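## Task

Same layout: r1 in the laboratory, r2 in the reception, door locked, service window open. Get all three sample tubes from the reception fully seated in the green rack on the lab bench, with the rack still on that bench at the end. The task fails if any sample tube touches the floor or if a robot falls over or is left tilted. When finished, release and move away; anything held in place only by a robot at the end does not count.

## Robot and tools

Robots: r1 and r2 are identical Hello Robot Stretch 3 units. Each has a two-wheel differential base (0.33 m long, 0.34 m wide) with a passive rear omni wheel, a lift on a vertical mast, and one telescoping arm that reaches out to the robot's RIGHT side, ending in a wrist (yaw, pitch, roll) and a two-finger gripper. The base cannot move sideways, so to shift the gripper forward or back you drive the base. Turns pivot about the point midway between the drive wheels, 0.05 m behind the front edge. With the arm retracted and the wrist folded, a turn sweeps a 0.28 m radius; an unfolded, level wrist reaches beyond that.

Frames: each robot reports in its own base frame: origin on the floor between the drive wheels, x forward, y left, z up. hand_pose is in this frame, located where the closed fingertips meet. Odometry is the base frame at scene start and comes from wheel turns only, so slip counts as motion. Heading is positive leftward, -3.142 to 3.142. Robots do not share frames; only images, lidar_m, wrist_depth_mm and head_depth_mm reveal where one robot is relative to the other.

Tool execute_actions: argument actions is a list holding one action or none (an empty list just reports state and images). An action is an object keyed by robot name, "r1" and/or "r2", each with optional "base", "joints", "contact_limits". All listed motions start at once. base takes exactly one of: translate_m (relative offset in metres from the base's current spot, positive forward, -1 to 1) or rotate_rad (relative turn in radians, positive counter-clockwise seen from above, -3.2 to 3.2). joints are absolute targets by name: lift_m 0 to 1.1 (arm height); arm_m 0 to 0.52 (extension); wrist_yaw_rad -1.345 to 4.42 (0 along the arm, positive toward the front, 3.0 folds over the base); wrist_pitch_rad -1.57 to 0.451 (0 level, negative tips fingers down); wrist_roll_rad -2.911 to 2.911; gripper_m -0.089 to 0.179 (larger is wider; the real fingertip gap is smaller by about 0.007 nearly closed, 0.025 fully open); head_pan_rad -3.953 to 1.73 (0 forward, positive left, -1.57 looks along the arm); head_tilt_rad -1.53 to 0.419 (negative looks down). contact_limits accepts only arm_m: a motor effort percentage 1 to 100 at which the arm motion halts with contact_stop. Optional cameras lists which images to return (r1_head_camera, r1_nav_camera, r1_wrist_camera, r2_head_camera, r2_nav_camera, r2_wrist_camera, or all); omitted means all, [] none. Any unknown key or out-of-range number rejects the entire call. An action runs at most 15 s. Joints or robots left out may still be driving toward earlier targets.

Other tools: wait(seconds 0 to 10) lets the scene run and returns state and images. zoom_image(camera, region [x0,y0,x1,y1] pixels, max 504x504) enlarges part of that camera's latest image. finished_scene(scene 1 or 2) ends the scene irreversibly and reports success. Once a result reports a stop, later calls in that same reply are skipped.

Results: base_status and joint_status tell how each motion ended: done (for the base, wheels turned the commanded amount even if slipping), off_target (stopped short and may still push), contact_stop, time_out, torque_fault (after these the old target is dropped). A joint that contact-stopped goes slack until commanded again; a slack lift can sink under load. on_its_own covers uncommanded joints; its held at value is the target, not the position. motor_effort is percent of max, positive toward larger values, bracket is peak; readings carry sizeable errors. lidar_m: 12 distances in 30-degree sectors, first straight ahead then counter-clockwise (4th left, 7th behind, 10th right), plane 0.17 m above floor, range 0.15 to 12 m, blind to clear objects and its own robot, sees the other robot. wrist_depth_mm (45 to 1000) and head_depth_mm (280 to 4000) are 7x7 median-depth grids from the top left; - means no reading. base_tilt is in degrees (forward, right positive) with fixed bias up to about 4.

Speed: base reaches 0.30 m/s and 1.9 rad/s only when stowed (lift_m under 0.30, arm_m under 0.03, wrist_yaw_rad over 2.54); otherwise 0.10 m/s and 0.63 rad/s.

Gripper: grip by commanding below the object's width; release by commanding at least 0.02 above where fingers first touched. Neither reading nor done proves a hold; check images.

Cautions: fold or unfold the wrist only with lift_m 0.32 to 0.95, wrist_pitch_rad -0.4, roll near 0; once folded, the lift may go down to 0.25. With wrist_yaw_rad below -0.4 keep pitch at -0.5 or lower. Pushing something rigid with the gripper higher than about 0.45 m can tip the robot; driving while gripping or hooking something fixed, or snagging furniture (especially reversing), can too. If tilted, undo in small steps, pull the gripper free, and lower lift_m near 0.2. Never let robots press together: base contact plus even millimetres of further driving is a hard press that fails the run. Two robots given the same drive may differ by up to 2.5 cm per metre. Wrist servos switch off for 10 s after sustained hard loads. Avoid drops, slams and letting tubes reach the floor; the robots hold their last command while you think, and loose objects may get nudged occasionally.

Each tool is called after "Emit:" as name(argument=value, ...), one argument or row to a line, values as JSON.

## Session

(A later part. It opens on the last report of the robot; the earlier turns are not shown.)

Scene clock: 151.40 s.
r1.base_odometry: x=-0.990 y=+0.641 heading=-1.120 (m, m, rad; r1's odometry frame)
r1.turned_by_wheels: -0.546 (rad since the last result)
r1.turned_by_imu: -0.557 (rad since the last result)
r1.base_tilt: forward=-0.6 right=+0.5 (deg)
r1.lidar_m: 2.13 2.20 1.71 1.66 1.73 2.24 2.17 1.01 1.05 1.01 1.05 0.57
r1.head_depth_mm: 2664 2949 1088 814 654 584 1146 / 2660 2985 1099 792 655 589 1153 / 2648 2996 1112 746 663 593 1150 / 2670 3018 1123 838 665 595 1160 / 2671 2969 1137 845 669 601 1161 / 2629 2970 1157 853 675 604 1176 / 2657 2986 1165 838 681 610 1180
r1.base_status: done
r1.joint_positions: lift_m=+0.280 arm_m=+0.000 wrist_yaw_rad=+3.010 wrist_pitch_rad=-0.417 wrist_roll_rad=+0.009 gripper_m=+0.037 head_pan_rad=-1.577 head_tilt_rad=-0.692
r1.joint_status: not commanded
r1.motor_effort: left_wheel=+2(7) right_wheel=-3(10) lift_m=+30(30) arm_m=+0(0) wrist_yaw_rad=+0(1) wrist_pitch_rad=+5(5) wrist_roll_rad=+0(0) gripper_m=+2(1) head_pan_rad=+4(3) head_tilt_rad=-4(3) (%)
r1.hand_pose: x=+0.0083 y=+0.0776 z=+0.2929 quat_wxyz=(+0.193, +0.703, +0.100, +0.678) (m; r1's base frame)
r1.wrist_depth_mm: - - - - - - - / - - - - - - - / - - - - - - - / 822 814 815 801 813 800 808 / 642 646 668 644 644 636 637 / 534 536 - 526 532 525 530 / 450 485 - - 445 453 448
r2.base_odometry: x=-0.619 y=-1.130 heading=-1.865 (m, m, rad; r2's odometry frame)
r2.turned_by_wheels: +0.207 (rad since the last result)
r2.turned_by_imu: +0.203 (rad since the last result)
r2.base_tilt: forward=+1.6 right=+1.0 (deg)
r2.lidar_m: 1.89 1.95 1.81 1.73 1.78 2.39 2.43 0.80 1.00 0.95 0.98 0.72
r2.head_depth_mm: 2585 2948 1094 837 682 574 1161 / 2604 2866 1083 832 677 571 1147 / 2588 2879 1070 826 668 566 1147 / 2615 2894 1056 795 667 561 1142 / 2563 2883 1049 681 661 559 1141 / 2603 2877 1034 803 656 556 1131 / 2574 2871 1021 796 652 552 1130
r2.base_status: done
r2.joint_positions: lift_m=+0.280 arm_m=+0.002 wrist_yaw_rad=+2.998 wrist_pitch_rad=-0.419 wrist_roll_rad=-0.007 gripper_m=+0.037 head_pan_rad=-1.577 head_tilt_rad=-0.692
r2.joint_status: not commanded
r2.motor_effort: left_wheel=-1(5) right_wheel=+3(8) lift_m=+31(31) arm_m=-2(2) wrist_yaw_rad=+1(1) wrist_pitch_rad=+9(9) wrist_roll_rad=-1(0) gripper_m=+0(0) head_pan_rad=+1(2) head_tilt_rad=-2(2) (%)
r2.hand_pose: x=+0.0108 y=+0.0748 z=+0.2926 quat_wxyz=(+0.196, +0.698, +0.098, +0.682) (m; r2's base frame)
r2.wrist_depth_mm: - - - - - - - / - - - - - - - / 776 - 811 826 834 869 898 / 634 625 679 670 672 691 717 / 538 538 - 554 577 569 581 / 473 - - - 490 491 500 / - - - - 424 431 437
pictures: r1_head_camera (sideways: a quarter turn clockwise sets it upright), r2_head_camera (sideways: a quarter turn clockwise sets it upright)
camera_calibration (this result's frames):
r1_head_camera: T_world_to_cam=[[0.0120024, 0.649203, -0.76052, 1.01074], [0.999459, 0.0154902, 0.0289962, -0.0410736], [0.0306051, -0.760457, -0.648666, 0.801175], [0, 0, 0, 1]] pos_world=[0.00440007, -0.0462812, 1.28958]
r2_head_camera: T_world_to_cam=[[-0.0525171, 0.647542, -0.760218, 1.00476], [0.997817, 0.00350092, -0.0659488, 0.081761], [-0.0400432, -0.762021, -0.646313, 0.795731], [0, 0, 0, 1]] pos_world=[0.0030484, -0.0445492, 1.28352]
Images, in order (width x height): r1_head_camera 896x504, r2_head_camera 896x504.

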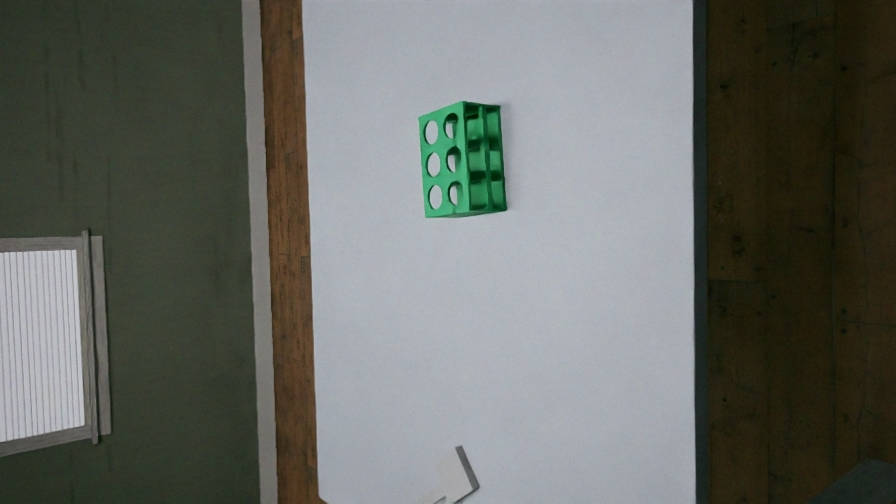

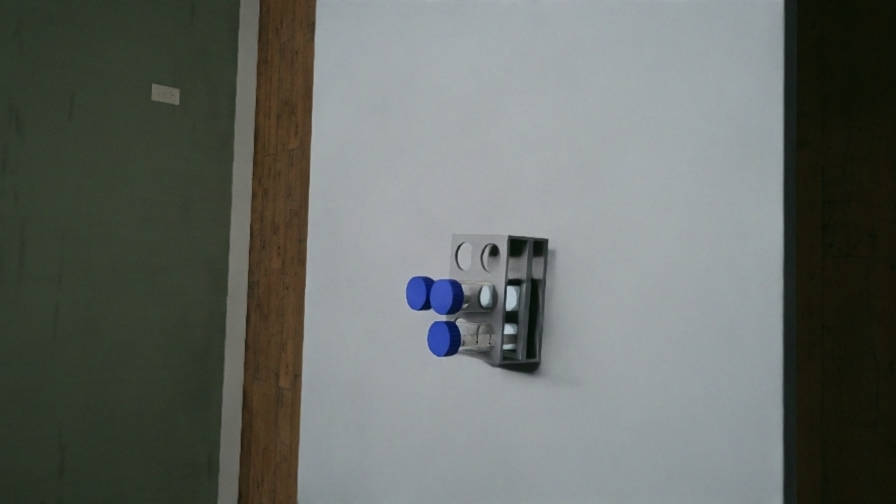

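Emit:
execute_actions(
  actions=[
    {"r1": {"base": {"translate_m": -0.082}, "joints": {"lift_m": 0.5, "wrist_yaw_rad": 1.5}}, "r2": {"base": {"translate_m": 0.044}, "joints": {"lift_m": 0.5, "wrist_yaw_rad": 1.5}}},
  ],
  cameras=[],
)

Emit:
execute_actions(
  actions=[
    {"r1": {"joints": {"lift_m": 0.75, "wrist_pitch_rad": -0.15, "gripper_m": 0.177}}, "r2": {"joints": {"lift_m": 0.75, "wrist_pitch_rad": -0.15, "gripper_m": 0.177}}},
  ],
  cameras=[],
)

Emit:
execute_actions(
  actions=[
    {"r1": {"joints": {"wrist_yaw_rad": 0.094, "arm_m": 0.08}}, "r2": {"joints": {"wrist_yaw_rad": -0.02, "arm_m": 0.03}}},
  ],
  cameras=["r1_head_camera", "r1_wrist_camera", "r2_head_camera", "r2_wrist_camera"],
)

Scene clock: 179.13 s.
r1.base_odometry: x=-1.025 y=+0.715 heading=-1.120 (m, m, rad; r1's odometry frame)
r1.turned_by_wheels: +0.000 (rad since the last result)
r1.turned_by_imu: +0.000 (rad since the last result)
r1.base_tilt: forward=-0.6 right=+0.5 (deg)
r1.lidar_m: 2.21 2.28 1.72 1.66 1.73 2.16 2.09 0.93 1.04 1.01 1.05 0.64
r1.head_depth_mm: 2629 2979 1089 817 653 587 1145 / 2618 2938 1095 820 658 590 1150 / 2626 2978 1118 797 662 593 1154 / 2642 2977 1131 750 665 597 1160 / 2656 2995 1138 845 671 600 1172 / 2650 3031 1147 852 676 603 1172 / 2677 3064 1170 860 680 606 1184
r1.base_status: done
r1.joint_positions: lift_m=+0.500 arm_m=+0.000 wrist_yaw_rad=+1.503 wrist_pitch_rad=-0.418 wrist_roll_rad=+0.009 gripper_m=+0.037 head_pan_rad=-1.577 head_tilt_rad=-0.692
r1.joint_status: all done
r1.motor_effort: left_wheel=+2(9) right_wheel=-3(11) lift_m=+36(37) arm_m=+0(0) wrist_yaw_rad=-2(2) wrist_pitch_rad=+5(5) wrist_roll_rad=+0(0) gripper_m=-1(2) head_pan_rad=+3(2) head_tilt_rad=-4(4) (%)
r1.hand_pose: x=+0.2025 y=-0.1602 z=+0.5126 quat_wxyz=(+0.604, +0.581, -0.408, +0.363) (m; r1's base frame)
r1.wrist_depth_mm: - - - - - 424 - / - - - - - 458 - / - - - - - - - / - - - - - - - / 977 992 - 981 763 978 958 / 826 812 852 814 656 803 801 / 685 701 675 700 679 688 685
r2.base_odometry: x=-0.631 y=-1.172 heading=-1.865 (m, m, rad; r2's odometry frame)
r2.turned_by_wheels: +0.000 (rad since the last result)
r2.turned_by_imu: +0.001 (rad since the last result)
r2.base_tilt: forward=+1.7 right=+1.0 (deg)
r2.lidar_m: 1.85 1.90 1.81 1.73 1.79 2.39 2.48 0.84 1.00 0.95 0.98 0.68
r2.head_depth_mm: 2616 2936 1093 837 684 572 1160 / 2617 2923 1083 830 676 570 1160 / 2606 2909 1068 824 668 566 1142 / 2593 2894 1057 681 665 563 1138 / 2604 2894 1047 786 661 559 1134 / 2593 2863 1035 802 656 555 1132 / 2596 2899 1020 796 652 552 1124
r2.base_status: done
r2.joint_positions: lift_m=+0.500 arm_m=+0.002 wrist_yaw_rad=+1.503 wrist_pitch_rad=-0.419 wrist_roll_rad=-0.007 gripper_m=+0.037 head_pan_rad=-1.577 head_tilt_rad=-0.692
r2.joint_status: all done
r2.motor_effort: left_wheel=-1(5) right_wheel=+3(10) lift_m=+40(42) arm_m=-2(2) wrist_yaw_rad=-2(2) wrist_pitch_rad=+9(10) wrist_roll_rad=+0(0) gripper_m=+0(0) head_pan_rad=+2(3) head_tilt_rad=-2(2) (%)
r2.hand_pose: x=+0.2024 y=-0.1625 z=+0.5123 quat_wxyz=(+0.608, +0.578, -0.402, +0.367) (m; r2's base frame)
r2.wrist_depth_mm: - - - - 515 - - / - - - - - - - / - - - - - - - / 970 996 - - - - - / 822 830 872 865 885 881 860 / 713 719 687 735 747 757 763 / 619 631 634 643 639 663 670
pictures: none
No camera images: the call's "cameras" was empty. Leave "cameras" out to get every camera's image.

Scene clock: 182.30 s.
r1.base_odometry: x=-1.025 y=+0.715 heading=-1.120 (m, m, rad; r1's odometry frame)
r1.turned_by_wheels: +0.000 (rad since the last result)
r1.turned_by_imu: +0.000 (rad since the last result)
r1.base_tilt: forward=-0.6 right=+0.4 (deg)
r1.lidar_m: 2.22 2.28 1.71 1.66 1.73 2.16 2.09 0.93 1.05 1.01 1.05 0.64
r1.head_depth_mm: 2624 2986 1082 817 653 587 - / 2583 2997 1098 824 658 587 - / 2657 2991 1114 798 663 591 - / 2656 2971 1129 747 664 596 1190 / 2650 2959 1142 843 671 600 1214 / 2664 2982 1161 849 676 603 1202 / 2668 2996 1169 859 682 606 1182
r1.base_status: not commanded
r1.joint_positions: lift_m=+0.750 arm_m=+0.000 wrist_yaw_rad=+1.503 wrist_pitch_rad=-0.172 wrist_roll_rad=+0.009 gripper_m=+0.177 head_pan_rad=-1.577 head_tilt_rad=-0.692
r1.joint_status: all done
r1.motor_effort: left_wheel=+2(2) right_wheel=-3(3) lift_m=+36(36) arm_m=+0(0) wrist_yaw_rad=-2(2) wrist_pitch_rad=+6(8) wrist_roll_rad=+0(0) gripper_m=+0(88) head_pan_rad=+3(3) head_tilt_rad=-5(4) (%)
r1.hand_pose: x=+0.2264 y=-0.1618 z=+0.8209 quat_wxyz=(+0.555, +0.527, -0.475, +0.434) (m; r1's base frame)
r1.wrist_depth_mm: - - - - - - - / - - - - - - - / - - - - - - - / - - - - - 506 497 / - - - - - 356 330 / - - - - - 524 252 / - - - - - - 213
r2.base_odometry: x=-0.631 y=-1.172 heading=-1.865 (m, m, rad; r2's odometry frame)
r2.turned_by_wheels: +0.000 (rad since the last result)
r2.turned_by_imu: +0.001 (rad since the last result)
r2.base_tilt: forward=+1.7 right=+1.1 (deg)
r2.lidar_m: 1.85 1.91 1.82 1.73 1.78 2.39 2.47 0.84 1.00 0.95 0.98 0.68
r2.head_depth_mm: 2612 2906 1096 839 680 574 532 / 2597 2892 1085 831 674 570 527 / 2587 2927 1070 824 671 565 - / 2574 2909 1056 684 667 562 - / 2604 2897 1045 784 660 558 1140 / 2560 2898 1031 800 656 555 1143 / 2575 2895 1021 795 651 553 1129
r2.base_status: not commanded
r2.joint_positions: lift_m=+0.750 arm_m=+0.002 wrist_yaw_rad=+1.503 wrist_pitch_rad=-0.171 wrist_roll_rad=-0.001 gripper_m=+0.177 head_pan_rad=-1.577 head_tilt_rad=-0.692
r2.joint_status: all done
r2.motor_effort: left_wheel=-1(2) right_wheel=+2(3) lift_m=+40(49) arm_m=-2(1) wrist_yaw_rad=-2(12) wrist_pitch_rad=+11(49) wrist_roll_rad=-2(16) gripper_m=+1(84) head_pan_rad=+2(2) head_tilt_rad=-3(3) (%)
r2.hand_pose: x=+0.2265 y=-0.1641 z=+0.8212 quat_wxyz=(+0.557, +0.525, -0.473, +0.437) (m; r2's base frame)
r2.wrist_depth_mm: - - - - - - - / - - - - - - - / - - - - 574 586 609 / - - - - 372 374 386 / - - - - 307 279 282 / - - - - - 215 226 / - - - - - 188 175
pictures: none
No camera images: the call's "cameras" was empty. Leave "cameras" out to get every camera's image.

Scene clock: 184.10 s.
r1.base_odometry: x=-1.025 y=+0.715 heading=-1.120 (m, m, rad; r1's odometry frame)
r1.turned_by_wheels: +0.000 (rad since the last result)
r1.turned_by_imu: +0.000 (rad since the last result)
r1.base_tilt: forward=-0.6 right=+0.5 (deg)
r1.lidar_m: 2.21 2.29 1.71 1.66 1.73 2.16 2.09 0.93 1.05 1.01 1.05 0.64
r1.head_depth_mm: 2624 2925 1084 812 651 - - / 2660 2981 1103 823 655 - 1104 / 2647 3000 1111 798 683 - 1114 / 2661 2991 1124 746 685 1262 1151 / 2641 2967 1138 845 662 601 1167 / 2685 3006 1158 854 676 605 1179 / 2717 3052 1166 860 678 608 1180
r1.base_status: not commanded
r1.joint_positions: lift_m=+0.750 arm_m=+0.080 wrist_yaw_rad=+0.097 wrist_pitch_rad=-0.172 wrist_roll_rad=+0.009 gripper_m=+0.177 head_pan_rad=-1.577 head_tilt_rad=-0.692
r1.joint_status: all done
r1.motor_effort: left_wheel=+2(2) right_wheel=-3(3) lift_m=+36(35) arm_m=+5(5) wrist_yaw_rad=-2(4) wrist_pitch_rad=+6(6) wrist_roll_rad=+0(0) gripper_m=+0(0) head_pan_rad=+3(3) head_tilt_rad=-4(4) (%)
r1.hand_pose: x=+0.0026 y=-0.4719 z=+0.8209 quat_wxyz=(+0.704, +0.095, -0.703, -0.027) (m; r1's base frame)
r1.wrist_depth_mm: - - - - - - - / - - - - - - - / - - - - - - - / 536 522 520 336 453 498 491 / 340 342 336 303 300 351 328 / - 253 250 249 248 246 251 / - 200 200 198 198 196 195
r2.base_odometry: x=-0.631 y=-1.172 heading=-1.865 (m, m, rad; r2's odometry frame)
r2.turned_by_wheels: +0.000 (rad since the last result)
r2.turned_by_imu: +0.000 (rad since the last result)
r2.base_tilt: forward=+1.7 right=+1.0 (deg)
r2.lidar_m: 1.85 1.90 1.81 1.73 1.79 2.40 2.48 0.84 1.00 0.95 0.98 0.68
r2.head_depth_mm: 2566 2940 1098 839 681 574 - / 2610 2867 1080 831 678 575 - / 2593 2906 1072 827 670 572 - / 2623 2910 1059 681 665 - - / 2587 2903 1046 784 678 560 1134 / 2572 2896 1031 801 656 554 1126 / 2596 2881 1019 793 651 552 1124
r2.base_status: not commanded
r2.joint_positions: lift_m=+0.750 arm_m=+0.030 wrist_yaw_rad=-0.017 wrist_pitch_rad=-0.171 wrist_roll_rad=-0.002 gripper_m=+0.177 head_pan_rad=-1.577 head_tilt_rad=-0.692
r2.joint_status: all done
r2.motor_effort: left_wheel=-2(1) right_wheel=+2(3) lift_m=+40(39) arm_m=+4(6) wrist_yaw_rad=-1(4) wrist_pitch_rad=+10(10) wrist_roll_rad=-2(3) gripper_m=+0(0) head_pan_rad=+2(2) head_tilt_rad=-3(3) (%)
r2.hand_pose: x=-0.0257 y=-0.4230 z=+0.8212 quat_wxyz=(+0.705, +0.055, -0.704, -0.067) (m; r2's base frame)
r2.wrist_depth_mm: - - - - - - - / - - - - - - - / 507 520 487 555 582 596 614 / 339 346 265 275 367 380 388 / - 259 264 267 272 279 284 / - 206 209 211 215 218 226 / 171 172 174 175 178 180 176
pictures: r1_head_camera (sideways: a quarter turn clockwise sets it upright), r1_wrist_camera, r2_head_camera (sideways: a quarter turn clockwise sets it upright), r2_wrist_camera
camera_calibration (this result's frames):
r1_head_camera: T_world_to_cam=[[0.0119943, 0.649203, -0.76052, 1.01074], [0.999459, 0.0155026, 0.0289962, -0.0410736], [0.0306145, -0.760457, -0.648666, 0.801175], [0, 0, 0, 1]] pos_world=[0.00440064, -0.0462812, 1.28958]
r1_wrist_camera: T_world_to_cam=[[-0.995969, -0.0888292, -0.0124493, -0.0298218], [-0.0156911, 0.309194, -0.950869, 0.963562], [0.0883142, -0.946841, -0.309342, -0.0280354], [0, 0, 0, 1]] pos_world=[-0.0121063, -0.327122, 0.907177]
r2_head_camera: T_world_to_cam=[[-0.0525172, 0.647542, -0.760218, 1.00476], [0.997817, 0.00350116, -0.0659488, 0.081761], [-0.040043, -0.762021, -0.646313, 0.795731], [0, 0, 0, 1]] pos_world=[0.00304841, -0.0445492, 1.28352]
r2_wrist_camera: T_world_to_cam=[[-0.997778, 0.0473325, 0.0468901, -0.0523118], [-0.0260594, 0.370466, -0.928481, 0.942568], [-0.0613185, -0.927639, -0.368409, 0.0697512], [0, 0, 0, 1]] pos_world=[-0.0233557, -0.282009, 0.903306]
Images, in order (width x height): r1_head_camera 896x504, r1_wrist_camera 644x364, r2_head_camera 896x504, r2_wrist_camera 644x364.

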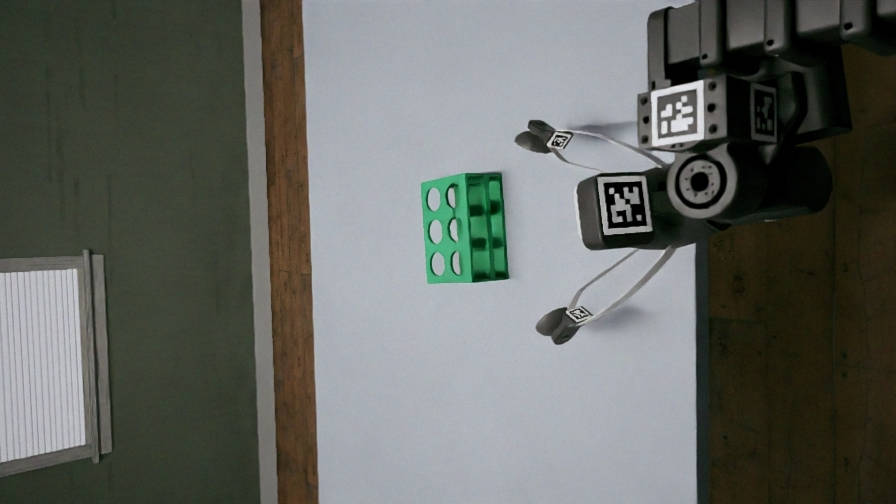

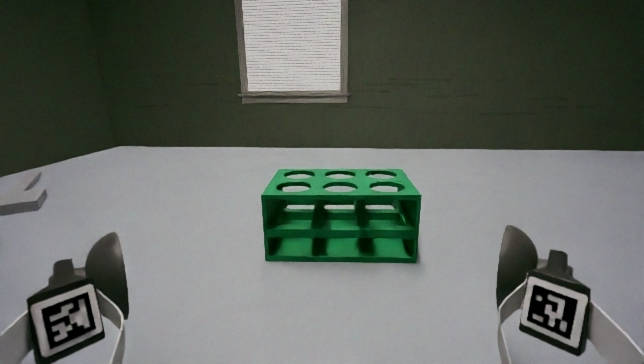

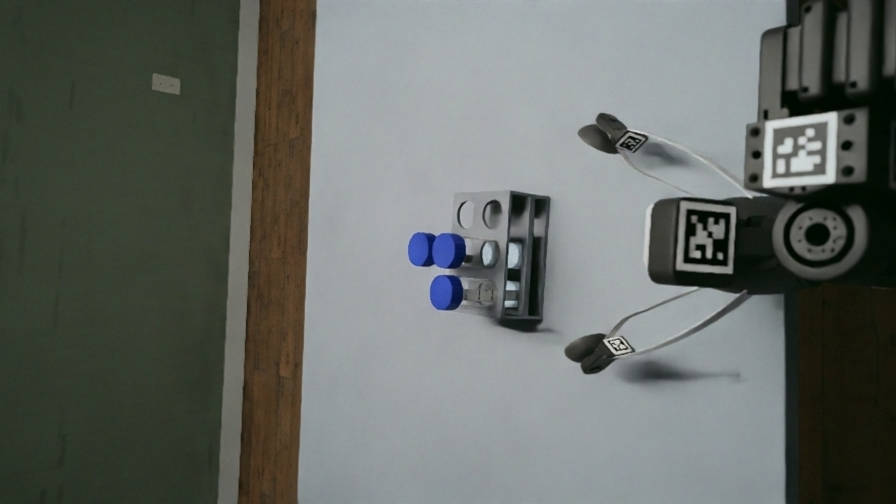

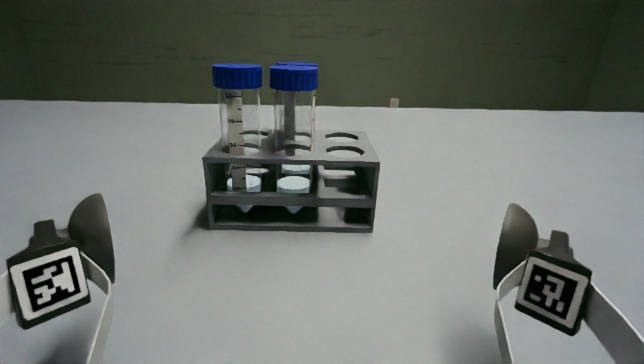

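Emit:
execute_actions(
  actions=[
    {"r1": {"base": {"translate_m": -0.2}, "joints": {"wrist_yaw_rad": 1.665, "gripper_m": 0.13}}, "r2": {"base": {"translate_m": -0.2}, "joints": {"wrist_yaw_rad": 1.55, "gripper_m": 0.13}}},
  ],
  cameras=[],
)

Emit:
execute_actions(
  actions=[
    {"r1": {"base": {"translate_m": -0.114}, "joints": {"arm_m": 0.483, "lift_m": 0.733, "head_pan_rad": -1.2}}, "r2": {"base": {"translate_m": -0.139}, "joints": {"arm_m": 0.402, "lift_m": 0.73, "head_pan_rad": -1.15}}},
  ],
  cameras=["r1_head_camera", "r1_wrist_camera", "r2_head_camera", "r2_wrist_camera"],
)

Scene clock: 300.77 s.
r1.base_odometry: x=-1.112 y=+0.895 heading=-1.120 (m, m, rad; r1's odometry frame)
r1.turned_by_wheels: +0.000 (rad since the last result)
r1.turned_by_imu: +0.000 (rad since the last result)
r1.base_tilt: forward=-0.6 right=+0.5 (deg)
r1.lidar_m: 2.41 2.32 1.72 1.66 1.73 1.95 1.89 0.74 1.04 1.01 1.05 0.81
r1.head_depth_mm: 2619 2958 1091 816 653 - - / 2640 2978 1105 822 654 - 1146 / 2626 2984 1117 828 664 - 1141 / 2622 2986 1125 837 666 597 1120 / 2660 2993 1141 816 671 584 - / 2659 3003 1152 784 675 594 1158 / 2635 3009 1165 860 680 595 1184
r1.base_status: done
r1.joint_positions: lift_m=+0.750 arm_m=+0.080 wrist_yaw_rad=+1.662 wrist_pitch_rad=-0.172 wrist_roll_rad=+0.009 gripper_m=+0.130 head_pan_rad=-1.577 head_tilt_rad=-0.692
r1.joint_status: all done
r1.motor_effort: left_wheel=+2(3) right_wheel=-3(8) lift_m=+36(36) arm_m=+4(4) wrist_yaw_rad=+2(3) wrist_pitch_rad=+6(6) wrist_roll_rad=+0(0) gripper_m=+1(87) head_pan_rad=+3(3) head_tilt_rad=-4(4) (%)
r1.hand_pose: x=+0.2259 y=-0.2022 z=+0.8209 quat_wxyz=(+0.518, +0.563, -0.432, +0.477) (m; r1's base frame)
r1.wrist_depth_mm: - - - - - - - / - - - - - - - / - - - - - - - / - - - - - 506 499 / - - - - - 330 330 / - - - - - 260 246 / - - - - - - 196
r2.base_odometry: x=-0.573 y=-0.980 heading=-1.865 (m, m, rad; r2's odometry frame)
r2.turned_by_wheels: +0.000 (rad since the last result)
r2.turned_by_imu: +0.000 (rad since the last result)
r2.base_tilt: forward=+1.7 right=+1.0 (deg)
r2.lidar_m: 2.04 2.11 1.81 1.73 1.76 2.36 2.28 0.66 1.00 0.96 0.99 0.86
r2.head_depth_mm: 2641 2919 1093 839 682 575 - / 2645 2865 1085 833 676 576 - / 2612 2936 1070 824 673 578 - / 2582 2934 1059 815 665 575 - / 2602 2883 1041 810 660 558 1207 / 2579 2863 1036 757 658 556 - / 2565 2882 1019 686 651 552 1164
r2.base_status: done
r2.joint_positions: lift_m=+0.750 arm_m=+0.030 wrist_yaw_rad=+1.547 wrist_pitch_rad=-0.171 wrist_roll_rad=-0.002 gripper_m=+0.130 head_pan_rad=-1.577 head_tilt_rad=-0.692
r2.joint_status: all done
r2.motor_effort: left_wheel=-1(6) right_wheel=+2(3) lift_m=+40(40) arm_m=+5(5) wrist_yaw_rad=+2(1) wrist_pitch_rad=+10(10) wrist_roll_rad=-2(2) gripper_m=+0(84) head_pan_rad=+1(2) head_tilt_rad=-3(3) (%)
r2.hand_pose: x=+0.2270 y=-0.1806 z=+0.8212 quat_wxyz=(+0.547, +0.535, -0.461, +0.449) (m; r2's base frame)
r2.wrist_depth_mm: - - - - - - - / - - - - - - - / - - - - 578 592 590 / - - - - 386 377 384 / - - - - 312 290 278 / - - - - - - 220 / - - - - - 180 182
pictures: none
No camera images: the call's "cameras" was empty. Leave "cameras" out to get every camera's image.

Scene clock: 304.93 s.
r1.base_odometry: x=-1.162 y=+0.997 heading=-1.120 (m, m, rad; r1's odometry frame)
r1.turned_by_wheels: +0.000 (rad since the last result)
r1.turned_by_imu: +0.000 (rad since the last result)
r1.base_tilt: forward=-0.6 right=+0.6 (deg)
r1.lidar_m: 2.53 2.33 1.72 1.66 1.74 1.83 1.77 0.65 1.04 1.01 1.05 0.92
r1.head_depth_mm: 2559 2805 1882 792 653 554 1148 / 2641 2989 1105 769 658 575 1151 / 2746 3096 1106 831 662 596 1155 / 2814 3256 1126 803 665 1303 1166 / 2993 3435 1142 804 671 1340 1170 / 3124 3515 1151 852 695 1377 1177 / 3194 3500 1168 858 724 1384 1187
r1.base_status: done
r1.joint_positions: lift_m=+0.733 arm_m=+0.483 wrist_yaw_rad=+1.663 wrist_pitch_rad=-0.172 wrist_roll_rad=+0.009 gripper_m=+0.130 head_pan_rad=-1.207 head_tilt_rad=-0.692
r1.joint_status: all done
r1.motor_effort: left_wheel=+2(3) right_wheel=-3(8) lift_m=+30(34) arm_m=+5(5) wrist_yaw_rad=+1(2) wrist_pitch_rad=+6(6) wrist_roll_rad=+0(0) gripper_m=+0(1) head_pan_rad=+2(26) head_tilt_rad=-4(4) (%)
r1.hand_pose: x=+0.2259 y=-0.6049 z=+0.8041 quat_wxyz=(+0.518, +0.564, -0.432, +0.477) (m; r1's base frame)
r1.wrist_depth_mm: - - - - - - - / - - - - - - - / - - - - - - - / - - 456 287 367 441 435 / - 323 297 188 186 291 287 / 224 - 220 199 196 227 215 / 184 169 175 174 174 166 172
r2.base_odometry: x=-0.533 y=-0.847 heading=-1.865 (m, m, rad; r2's odometry frame)
r2.turned_by_wheels: +0.000 (rad since the last result)
r2.turned_by_imu: +0.000 (rad since the last result)
r2.base_tilt: forward=+1.7 right=+1.0 (deg)
r2.lidar_m: 2.19 2.25 1.81 1.72 1.76 2.22 2.14 0.54 1.01 0.96 0.99 0.99
r2.head_depth_mm: 2533 2788 2654 869 665 574 506 / 2582 2878 1079 893 659 569 524 / 2730 3004 1074 851 662 566 1146 / 2833 3089 1054 806 656 563 1185 / 2936 3216 1041 742 661 584 1178 / 3022 3318 1029 762 655 598 1172 / 2946 3076 1018 793 651 1293 1164
r2.base_status: done
r2.joint_positions: lift_m=+0.730 arm_m=+0.402 wrist_yaw_rad=+1.548 wrist_pitch_rad=-0.171 wrist_roll_rad=-0.002 gripper_m=+0.130 head_pan_rad=-1.157 head_tilt_rad=-0.692
r2.joint_status: all done
r2.motor_effort: left_wheel=-1(5) right_wheel=+2(3) lift_m=+31(33) arm_m=+5(7) wrist_yaw_rad=+1(2) wrist_pitch_rad=+10(10) wrist_roll_rad=-2(2) gripper_m=-1(0) head_pan_rad=+3(25) head_tilt_rad=-2(2) (%)
r2.hand_pose: x=+0.2270 y=-0.5523 z=+0.8016 quat_wxyz=(+0.547, +0.535, -0.461, +0.450) (m; r2's base frame)
r2.wrist_depth_mm: - - - - - - - / - - - 712 - - - / - 445 421 251 492 508 531 / 291 297 264 190 297 321 329 / 219 234 205 203 232 248 240 / 182 171 179 182 182 - 189 / 144 148 149 151 152 153 156
pictures: r1_head_camera (sideways: a quarter turn clockwise sets it upright), r1_wrist_camera, r2_head_camera (sideways: a quarter turn clockwise sets it upright), r2_wrist_camera
camera_calibration (this result's frames):
r1_head_camera: T_world_to_cam=[[-0.223508, 0.609633, -0.76052, 1.01218], [0.926261, 0.375765, 0.0289962, -0.0406271], [0.303454, -0.69796, -0.648666, 0.799511], [0, 0, 0, 1]] pos_world=[0.0212465, -0.0437655, 1.28958]
r1_wrist_camera: T_world_to_cam=[[0.0840751, -0.996382, -0.0124504, -0.612409], [-0.309116, -0.014201, -0.950918, 0.862972], [0.947301, 0.0837972, -0.309192, 0.250371], [0, 0, 0, 1]] pos_world=[0.08107, -0.618918, 0.890404]
r2_head_camera: T_world_to_cam=[[-0.311896, 0.569903, -0.760218, 1.00635], [0.909739, 0.40991, -0.0659488, 0.0822982], [0.274036, -0.712169, -0.646313, 0.793816], [0, 0, 0, 1]] pos_world=[0.0214718, -0.0419244, 1.28352]
r2_wrist_camera: T_world_to_cam=[[-0.0529213, -0.997498, 0.0468814, -0.584662], [-0.37033, -0.0239953, -0.92859, 0.839207], [0.927392, -0.0665038, -0.368133, 0.209018], [0, 0, 0, 1]] pos_world=[0.0860006, -0.549161, 0.883636]
Images, in order (width x height): r1_head_camera 896x504, r1_wrist_camera 644x364, r2_head_camera 896x504, r2_wrist_camera 644x364.

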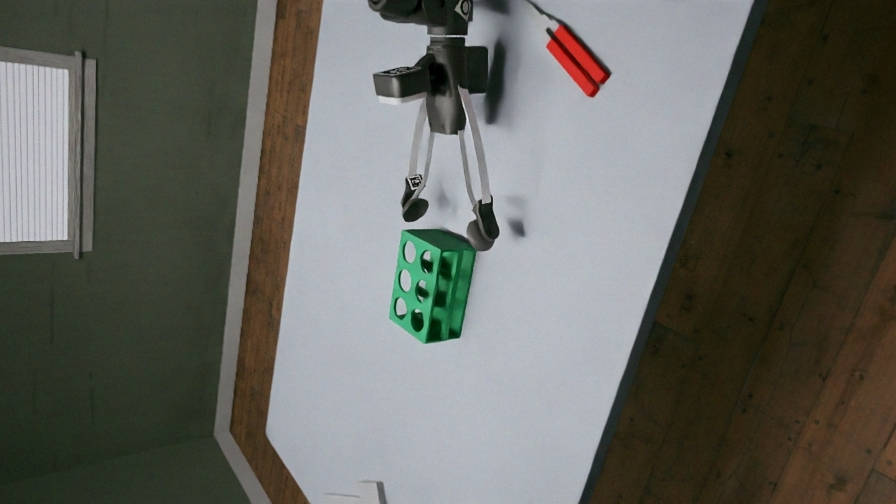

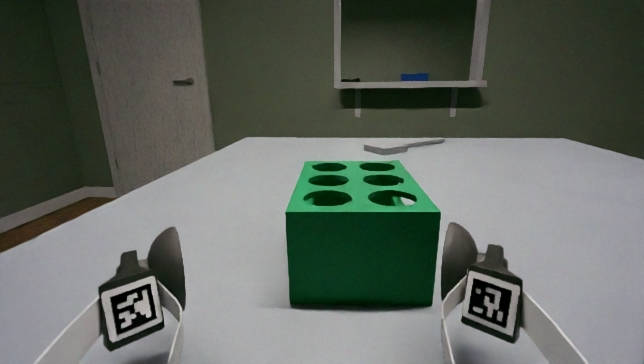

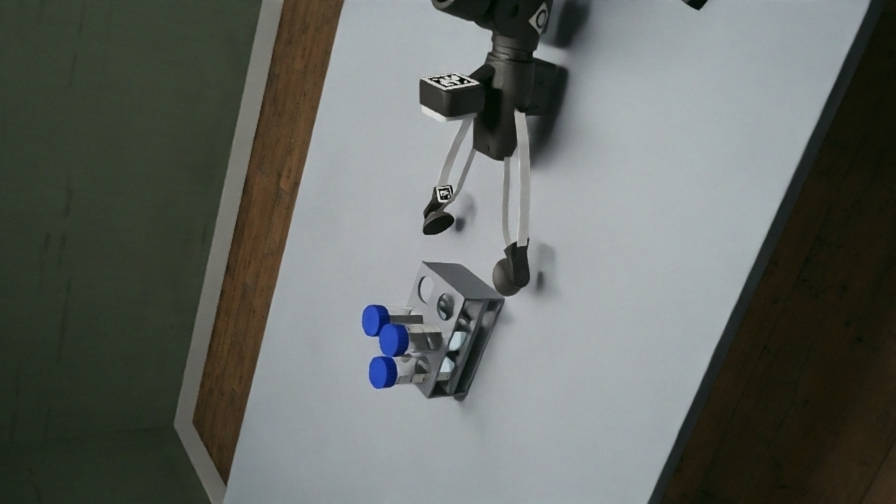

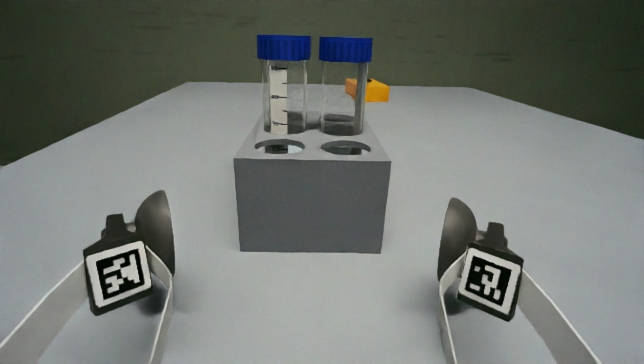

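Emit:
execute_actions(
  actions=[
    {"r1": {"base": {"translate_m": 0.10}, "joints": {"arm_m": 0.504}}, "r2": {"base": {"translate_m": 0.105}, "joints": {"arm_m": 0.407}}},
  ],
  cameras=["r1_head_camera", "r1_wrist_camera", "r2_head_camera", "r2_wrist_camera"],
)

Scene clock: 314.83 s.
r1.base_odometry: x=-1.118 y=+0.907 heading=-1.120 (m, m, rad; r1's odometry frame)
r1.turned_by_wheels: +0.000 (rad since the last result)
r1.turned_by_imu: +0.000 (rad since the last result)
r1.base_tilt: forward=-0.6 right=+0.6 (deg)
r1.lidar_m: 2.43 2.32 1.72 1.66 1.73 1.94 1.87 0.74 1.04 1.01 1.05 0.83
r1.head_depth_mm: 2554 2855 1877 761 653 556 1147 / 2640 2971 1109 765 657 576 1154 / 2746 3066 1114 780 659 1252 1159 / 2876 3215 1127 803 666 1299 1161 / 3029 3434 1143 847 671 1338 1171 / 3178 3576 1157 851 694 1378 1177 / 3143 3355 2875 862 723 1383 1189
r1.base_status: done
r1.joint_positions: lift_m=+0.733 arm_m=+0.504 wrist_yaw_rad=+1.663 wrist_pitch_rad=-0.172 wrist_roll_rad=+0.009 gripper_m=+0.130 head_pan_rad=-1.207 head_tilt_rad=-0.692
r1.joint_status: all done
r1.motor_effort: left_wheel=+2(6) right_wheel=-3(6) lift_m=+29(30) arm_m=+4(4) wrist_yaw_rad=+1(1) wrist_pitch_rad=+6(6) wrist_roll_rad=+0(0) gripper_m=+0(1) head_pan_rad=+2(4) head_tilt_rad=-3(5) (%)
r1.hand_pose: x=+0.2259 y=-0.6258 z=+0.8041 quat_wxyz=(+0.518, +0.564, -0.431, +0.477) (m; r1's base frame)
r1.wrist_depth_mm: - - - - - - - / - - - - - - - / - - - - - - - / - - 458 450 443 443 431 / 324 324 237 157 233 290 286 / 223 - 117 116 119 227 215 / 184 169 113 111 110 166 171
r2.base_odometry: x=-0.563 y=-0.948 heading=-1.865 (m, m, rad; r2's odometry frame)
r2.turned_by_wheels: +0.000 (rad since the last result)
r2.turned_by_imu: +0.001 (rad since the last result)
r2.base_tilt: forward=+1.7 right=+1.1 (deg)
r2.lidar_m: 2.08 2.14 1.81 1.73 1.75 2.33 2.24 0.63 1.01 0.96 0.99 0.89
r2.head_depth_mm: 2527 2758 2623 869 664 573 505 / 2599 2886 1078 892 661 571 523 / 2698 2983 1067 849 662 566 1141 / 2829 3062 1053 722 657 562 1166 / 2911 3208 1046 754 661 572 1180 / 3070 3262 1032 802 656 595 1172 / 2770 2932 1017 796 649 1285 1164
r2.base_status: done
r2.joint_positions: lift_m=+0.730 arm_m=+0.407 wrist_yaw_rad=+1.548 wrist_pitch_rad=-0.171 wrist_roll_rad=-0.002 gripper_m=+0.130 head_pan_rad=-1.157 head_tilt_rad=-0.692
r2.joint_status: all done
r2.motor_effort: left_wheel=-1(2) right_wheel=+2(7) lift_m=+31(31) arm_m=+5(6) wrist_yaw_rad=+1(1) wrist_pitch_rad=+10(10) wrist_roll_rad=-2(2) gripper_m=+0(0) head_pan_rad=+1(3) head_tilt_rad=-2(2) (%)
r2.hand_pose: x=+0.2270 y=-0.5572 z=+0.8016 quat_wxyz=(+0.547, +0.535, -0.461, +0.450) (m; r2's base frame)
r2.wrist_depth_mm: - - - - - - - / - - 691 694 - - - / - 448 412 474 448 515 530 / 293 296 155 170 295 322 331 / 219 233 121 117 128 247 240 / 182 164 108 109 110 - 188 / 142 147 116 117 120 153 156
pictures: r1_head_camera (sideways: a quarter turn clockwise sets it upright), r1_wrist_camera, r2_head_camera (sideways: a quarter turn clockwise sets it upright), r2_wrist_camera
camera_calibration (this result's frames):
r1_head_camera: T_world_to_cam=[[-0.223508, 0.609634, -0.76052, 1.01218], [0.926261, 0.375765, 0.0289962, -0.0406271], [0.303454, -0.69796, -0.648666, 0.799511], [0, 0, 0, 1]] pos_world=[0.0212465, -0.0437655, 1.28958]
r1_wrist_camera: T_world_to_cam=[[0.0845509, -0.996341, -0.0124504, -0.633297], [-0.309109, -0.0143486, -0.950918, 0.862579], [0.947261, 0.0842495, -0.309192, 0.252424], [0, 0, 0, 1]] pos_world=[0.0810658, -0.63987, 0.890404]
r2_head_camera: T_world_to_cam=[[-0.311896, 0.569903, -0.760218, 1.00635], [0.909739, 0.409909, -0.0659488, 0.0822982], [0.274036, -0.712169, -0.646313, 0.793816], [0, 0, 0, 1]] pos_world=[0.0214718, -0.0419244, 1.28352]
r2_wrist_camera: T_world_to_cam=[[-0.052593, -0.997515, 0.0468815, -0.589649], [-0.370322, -0.0241174, -0.92859, 0.83902], [0.927414, -0.0661986, -0.368133, 0.208855], [0, 0, 0, 1]] pos_world=[0.0860014, -0.554123, 0.883636]
Images, in order (width x height): r1_head_camera 896x504, r1_wrist_camera 644x364, r2_head_camera 896x504, r2_wrist_camera 644x364.

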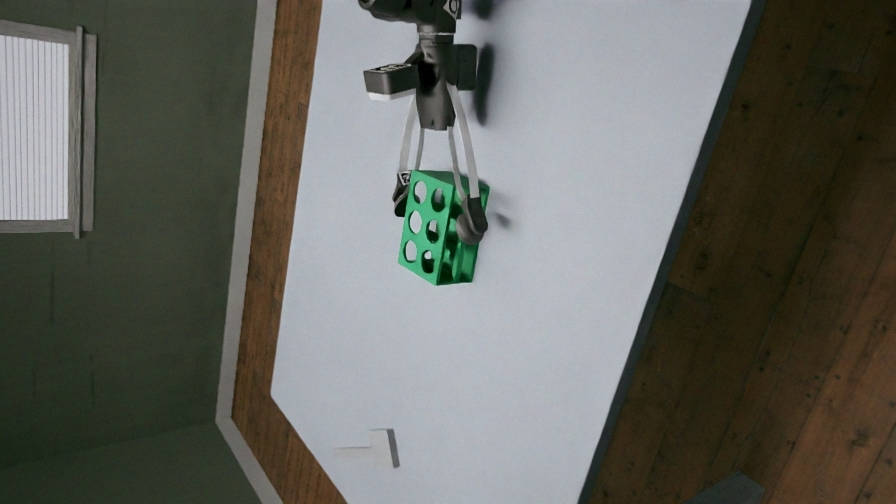

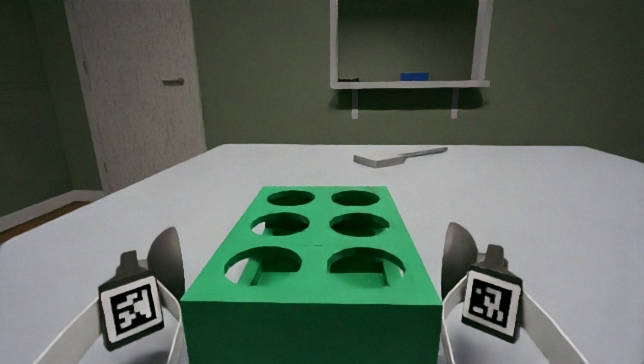

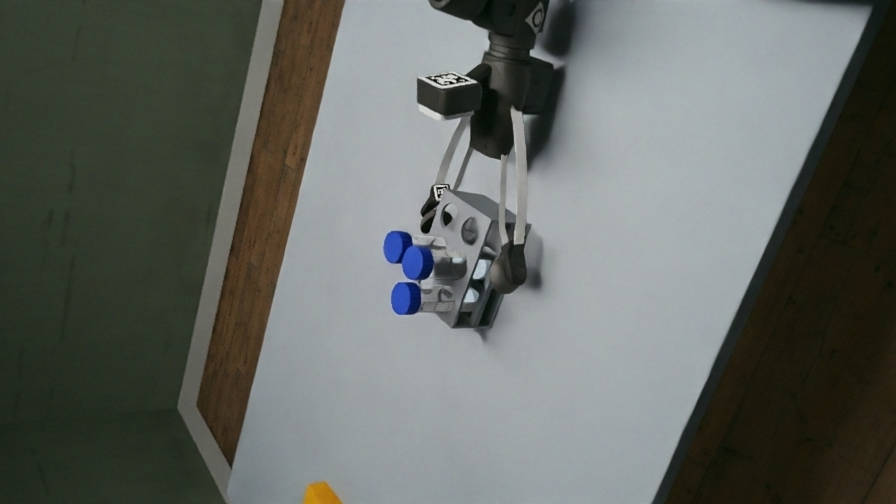

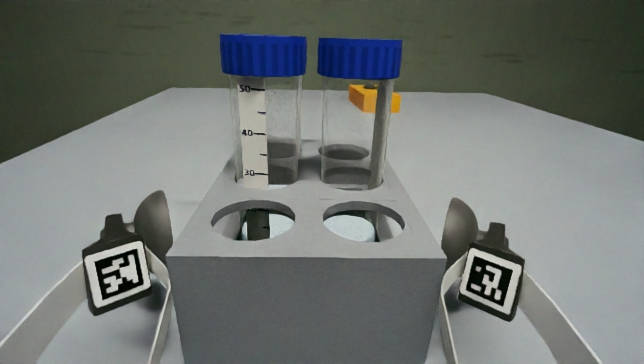

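Emit:
execute_actions(
  actions=[
    {"r1": {"joints": {"gripper_m": 0.06}}, "r2": {"joints": {"gripper_m": 0.06}}},
  ],
  cameras=[],
)

Emit:
execute_actions(
  actions=[
    {"r1": {"joints": {"lift_m": 0.76}}, "r2": {"joints": {"lift_m": 0.757}}},
  ],
  cameras=["r1_head_camera", "r1_wrist_camera", "r2_head_camera", "r2_wrist_camera"],
)

Scene clock: 321.10 s.
r1.base_odometry: x=-1.118 y=+0.907 heading=-1.120 (m, m, rad; r1's odometry frame)
r1.turned_by_wheels: +0.000 (rad since the last result)
r1.turned_by_imu: +0.000 (rad since the last result)
r1.base_tilt: forward=-0.6 right=+0.6 (deg)
r1.lidar_m: 2.42 2.33 1.72 1.66 1.74 1.94 1.87 0.74 1.05 1.01 1.05 0.82
r1.head_depth_mm: 2536 2860 1874 761 654 556 1147 / 2613 2955 1103 769 658 576 1152 / 2742 3082 1118 773 661 1261 1158 / 2859 3288 1127 798 667 1293 1167 / 3056 3385 1146 844 670 1334 1172 / 3129 3621 1155 852 698 1370 1178 / 3070 3388 2859 860 724 1384 1175
r1.base_status: not commanded
r1.joint_positions: lift_m=+0.733 arm_m=+0.504 wrist_yaw_rad=+1.664 wrist_pitch_rad=-0.176 wrist_roll_rad=+0.009 gripper_m=+0.061 head_pan_rad=-1.207 head_tilt_rad=-0.692
r1.joint_status: all done
r1.motor_effort: left_wheel=+2(3) right_wheel=-3(4) lift_m=+30(30) arm_m=+4(4) wrist_yaw_rad=+1(1) wrist_pitch_rad=+7(7) wrist_roll_rad=+0(0) gripper_m=-17(92) head_pan_rad=+3(3) head_tilt_rad=-3(5) (%)
r1.hand_pose: x=+0.2256 y=-0.6257 z=+0.8031 quat_wxyz=(+0.519, +0.565, -0.430, +0.476) (m; r1's base frame)
r1.wrist_depth_mm: - - - - - - - / - - - - - - - / - - - - - - - / - 506 449 249 436 427 426 / 309 296 227 165 177 287 284 / 221 232 129 121 114 213 213 / 179 168 138 123 116 168 170
r2.base_odometry: x=-0.563 y=-0.948 heading=-1.865 (m, m, rad; r2's odometry frame)
r2.turned_by_wheels: +0.000 (rad since the last result)
r2.turned_by_imu: +0.001 (rad since the last result)
r2.base_tilt: forward=+1.6 right=+1.0 (deg)
r2.lidar_m: 2.08 2.14 1.80 1.73 1.75 2.33 2.24 0.63 1.00 0.96 0.99 0.89
r2.head_depth_mm: 2522 2766 2624 866 667 573 505 / 2575 2883 1084 890 659 568 523 / 2710 2994 1069 857 661 565 1142 / 2780 3057 1051 718 656 562 1159 / 2882 3187 1043 756 660 573 1179 / 3040 3279 1030 803 654 595 1176 / 2838 2956 1022 795 651 1290 1166
r2.base_status: not commanded
r2.joint_positions: lift_m=+0.730 arm_m=+0.407 wrist_yaw_rad=+1.548 wrist_pitch_rad=-0.171 wrist_roll_rad=-0.002 gripper_m=+0.061 head_pan_rad=-1.157 head_tilt_rad=-0.692
r2.joint_status: all done
r2.motor_effort: left_wheel=-1(1) right_wheel=+2(2) lift_m=+31(31) arm_m=+5(5) wrist_yaw_rad=+1(1) wrist_pitch_rad=+10(10) wrist_roll_rad=-2(2) gripper_m=-22(97) head_pan_rad=+2(1) head_tilt_rad=-3(3) (%)
r2.hand_pose: x=+0.2270 y=-0.5572 z=+0.8016 quat_wxyz=(+0.547, +0.535, -0.461, +0.450) (m; r2's base frame)
r2.wrist_depth_mm: - - - - - - - / - - 687 695 - - - / - 449 413 477 448 507 526 / 292 298 154 169 295 321 331 / 219 234 120 117 128 248 240 / 183 163 107 109 110 - 189 / 144 147 116 117 120 153 156
pictures: none
No camera images: the call's "cameras" was empty. Leave "cameras" out to get every camera's image.

Scene clock: 322.13 s.
r1.base_odometry: x=-1.118 y=+0.907 heading=-1.120 (m, m, rad; r1's odometry frame)
r1.turned_by_wheels: +0.000 (rad since the last result)
r1.turned_by_imu: +0.000 (rad since the last result)
r1.base_tilt: forward=-0.6 right=+0.6 (deg)
r1.lidar_m: 2.43 2.33 1.72 1.66 1.73 1.94 1.87 0.73 1.04 1.01 1.05 0.82
r1.head_depth_mm: 2566 2835 2693 783 654 555 1145 / 2637 3017 1108 781 657 575 1153 / 2750 3117 1110 774 659 1265 1164 / 2895 3253 1118 785 664 1297 1153 / 3003 3420 1142 845 671 1333 1166 / 3103 3534 1153 852 694 1384 1181 / 3132 3372 2865 858 724 1392 1179
r1.base_status: not commanded
r1.joint_positions: lift_m=+0.760 arm_m=+0.504 wrist_yaw_rad=+1.664 wrist_pitch_rad=-0.184 wrist_roll_rad=+0.009 gripper_m=+0.061 head_pan_rad=-1.207 head_tilt_rad=-0.692
r1.joint_status: all done
r1.motor_effort: left_wheel=+2(2) right_wheel=-3(3) lift_m=+37(32) arm_m=+3(4) wrist_yaw_rad=+1(1) wrist_pitch_rad=+9(9) wrist_roll_rad=+0(0) gripper_m=-16(16) head_pan_rad=+4(3) head_tilt_rad=-4(4) (%)
r1.hand_pose: x=+0.2251 y=-0.6258 z=+0.8281 quat_wxyz=(+0.521, +0.566, -0.428, +0.474) (m; r1's base frame)
r1.wrist_depth_mm: - - - - - - - / - - - - - - - / - - - - - - - / - - 523 475 514 506 497 / - 351 198 166 178 339 336 / 264 276 129 120 113 255 252 / 210 199 138 123 116 200 203
r2.base_odometry: x=-0.563 y=-0.948 heading=-1.865 (m, m, rad; r2's odometry frame)
r2.turned_by_wheels: +0.000 (rad since the last result)
r2.turned_by_imu: +0.000 (rad since the last result)
r2.base_tilt: forward=+1.7 right=+1.0 (deg)
r2.lidar_m: 2.08 2.14 1.81 1.73 1.75 2.32 2.24 0.63 1.01 0.96 0.99 0.90
r2.head_depth_mm: 2512 2754 2678 898 679 574 504 / 2585 2851 1083 905 675 570 522 / 2711 3034 1069 848 670 566 1152 / 2806 3082 1053 704 665 561 1165 / 2922 3183 1042 742 661 573 1175 / 3041 3249 1030 802 658 595 1175 / 2823 2960 1021 796 651 1279 1170
r2.base_status: not commanded
r2.joint_positions: lift_m=+0.757 arm_m=+0.407 wrist_yaw_rad=+1.548 wrist_pitch_rad=-0.173 wrist_roll_rad=-0.003 gripper_m=+0.065 head_pan_rad=-1.157 head_tilt_rad=-0.692
r2.joint_status: all done
r2.on_its_own: gripper_m is held at +0.066, not at your +0.060, by its stall guard, which is still easing
r2.motor_effort: left_wheel=-2(1) right_wheel=+2(2) lift_m=+41(42) arm_m=+5(5) wrist_yaw_rad=+1(1) wrist_pitch_rad=+11(12) wrist_roll_rad=-2(2) gripper_m=-3(22) head_pan_rad=+2(3) head_tilt_rad=-2(3) (%)
r2.hand_pose: x=+0.2268 y=-0.5572 z=+0.8276 quat_wxyz=(+0.547, +0.536, -0.460, +0.450) (m; r2's base frame)
r2.wrist_depth_mm: - - - - - - - / - - 805 152 - - - / - 542 544 566 585 611 - / 351 358 341 224 380 388 399 / 265 282 132 135 138 300 291 / 221 198 109 110 111 - 228 / 172 173 112 114 115 186 190
pictures: r1_head_camera (sideways: a quarter turn clockwise sets it upright), r1_wrist_camera, r2_head_camera (sideways: a quarter turn clockwise sets it upright), r2_wrist_camera
camera_calibration (this result's frames):
r1_head_camera: T_world_to_cam=[[-0.223508, 0.609634, -0.76052, 1.01218], [0.926261, 0.375765, 0.0289962, -0.0406271], [0.303454, -0.69796, -0.648666, 0.799511], [0, 0, 0, 1]] pos_world=[0.0212465, -0.0437655, 1.28958]
r1_wrist_camera: T_world_to_cam=[[0.0849331, -0.99631, -0.012362, -0.633036], [-0.319738, -0.015502, -0.947379, 0.883859], [0.943692, 0.0844164, -0.319874, 0.270328], [0, 0, 0, 1]] pos_world=[0.0812627, -0.639818, 0.915995]
r2_head_camera: T_world_to_cam=[[-0.311896, 0.569903, -0.760218, 1.00635], [0.909739, 0.409909, -0.0659488, 0.0822982], [0.274036, -0.712169, -0.646313, 0.793816], [0, 0, 0, 1]] pos_world=[0.0214718, -0.0419244, 1.28352]
r2_wrist_camera: T_world_to_cam=[[-0.052277, -0.997476, 0.0480534, -0.591896], [-0.37273, -0.0251526, -0.927599, 0.862276], [0.926466, -0.0664031, -0.370474, 0.220637], [0, 0, 0, 1]] pos_world=[0.0860405, -0.554062, 0.910029]
Images, in order (width x height): r1_head_camera 896x504, r1_wrist_camera 644x364, r2_head_camera 896x504, r2_wrist_camera 644x364.

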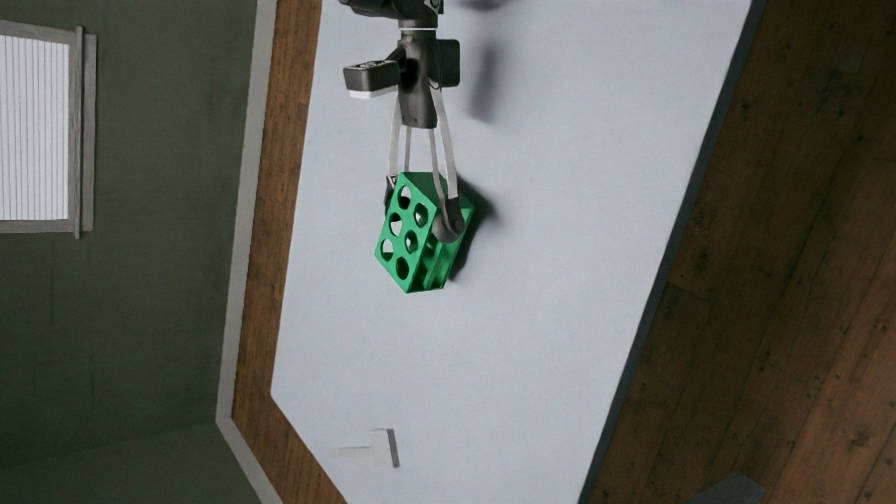

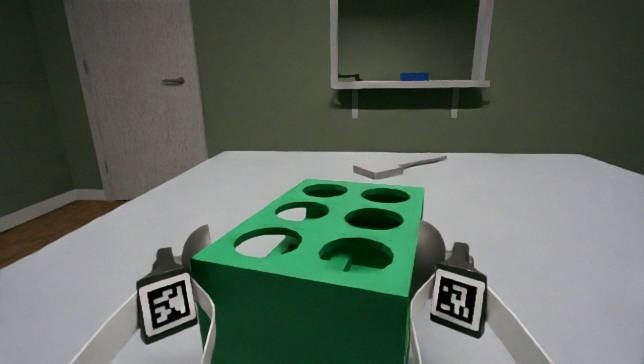

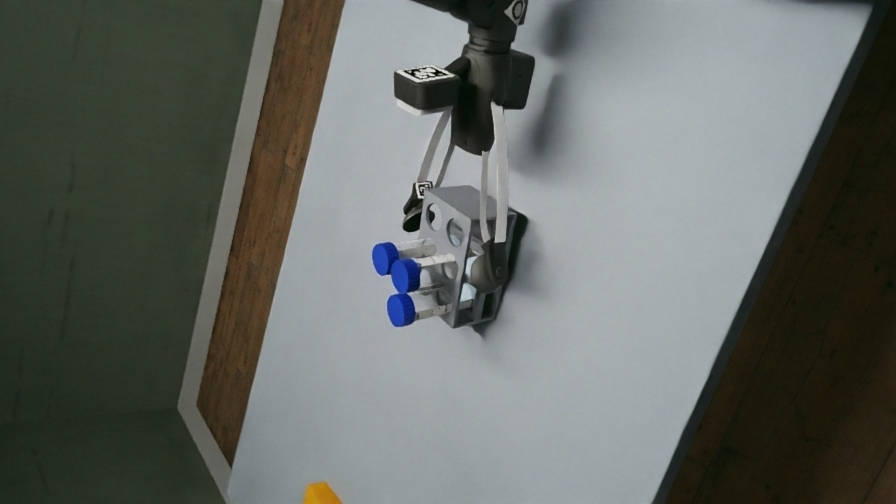

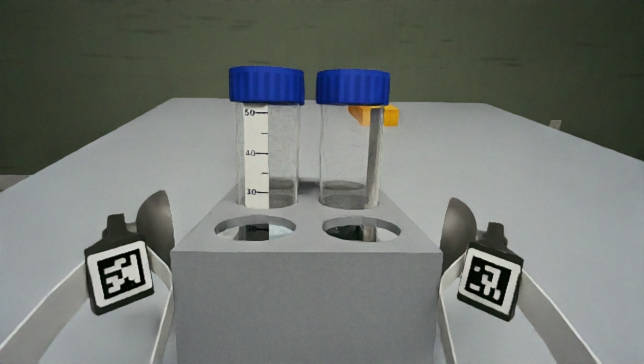

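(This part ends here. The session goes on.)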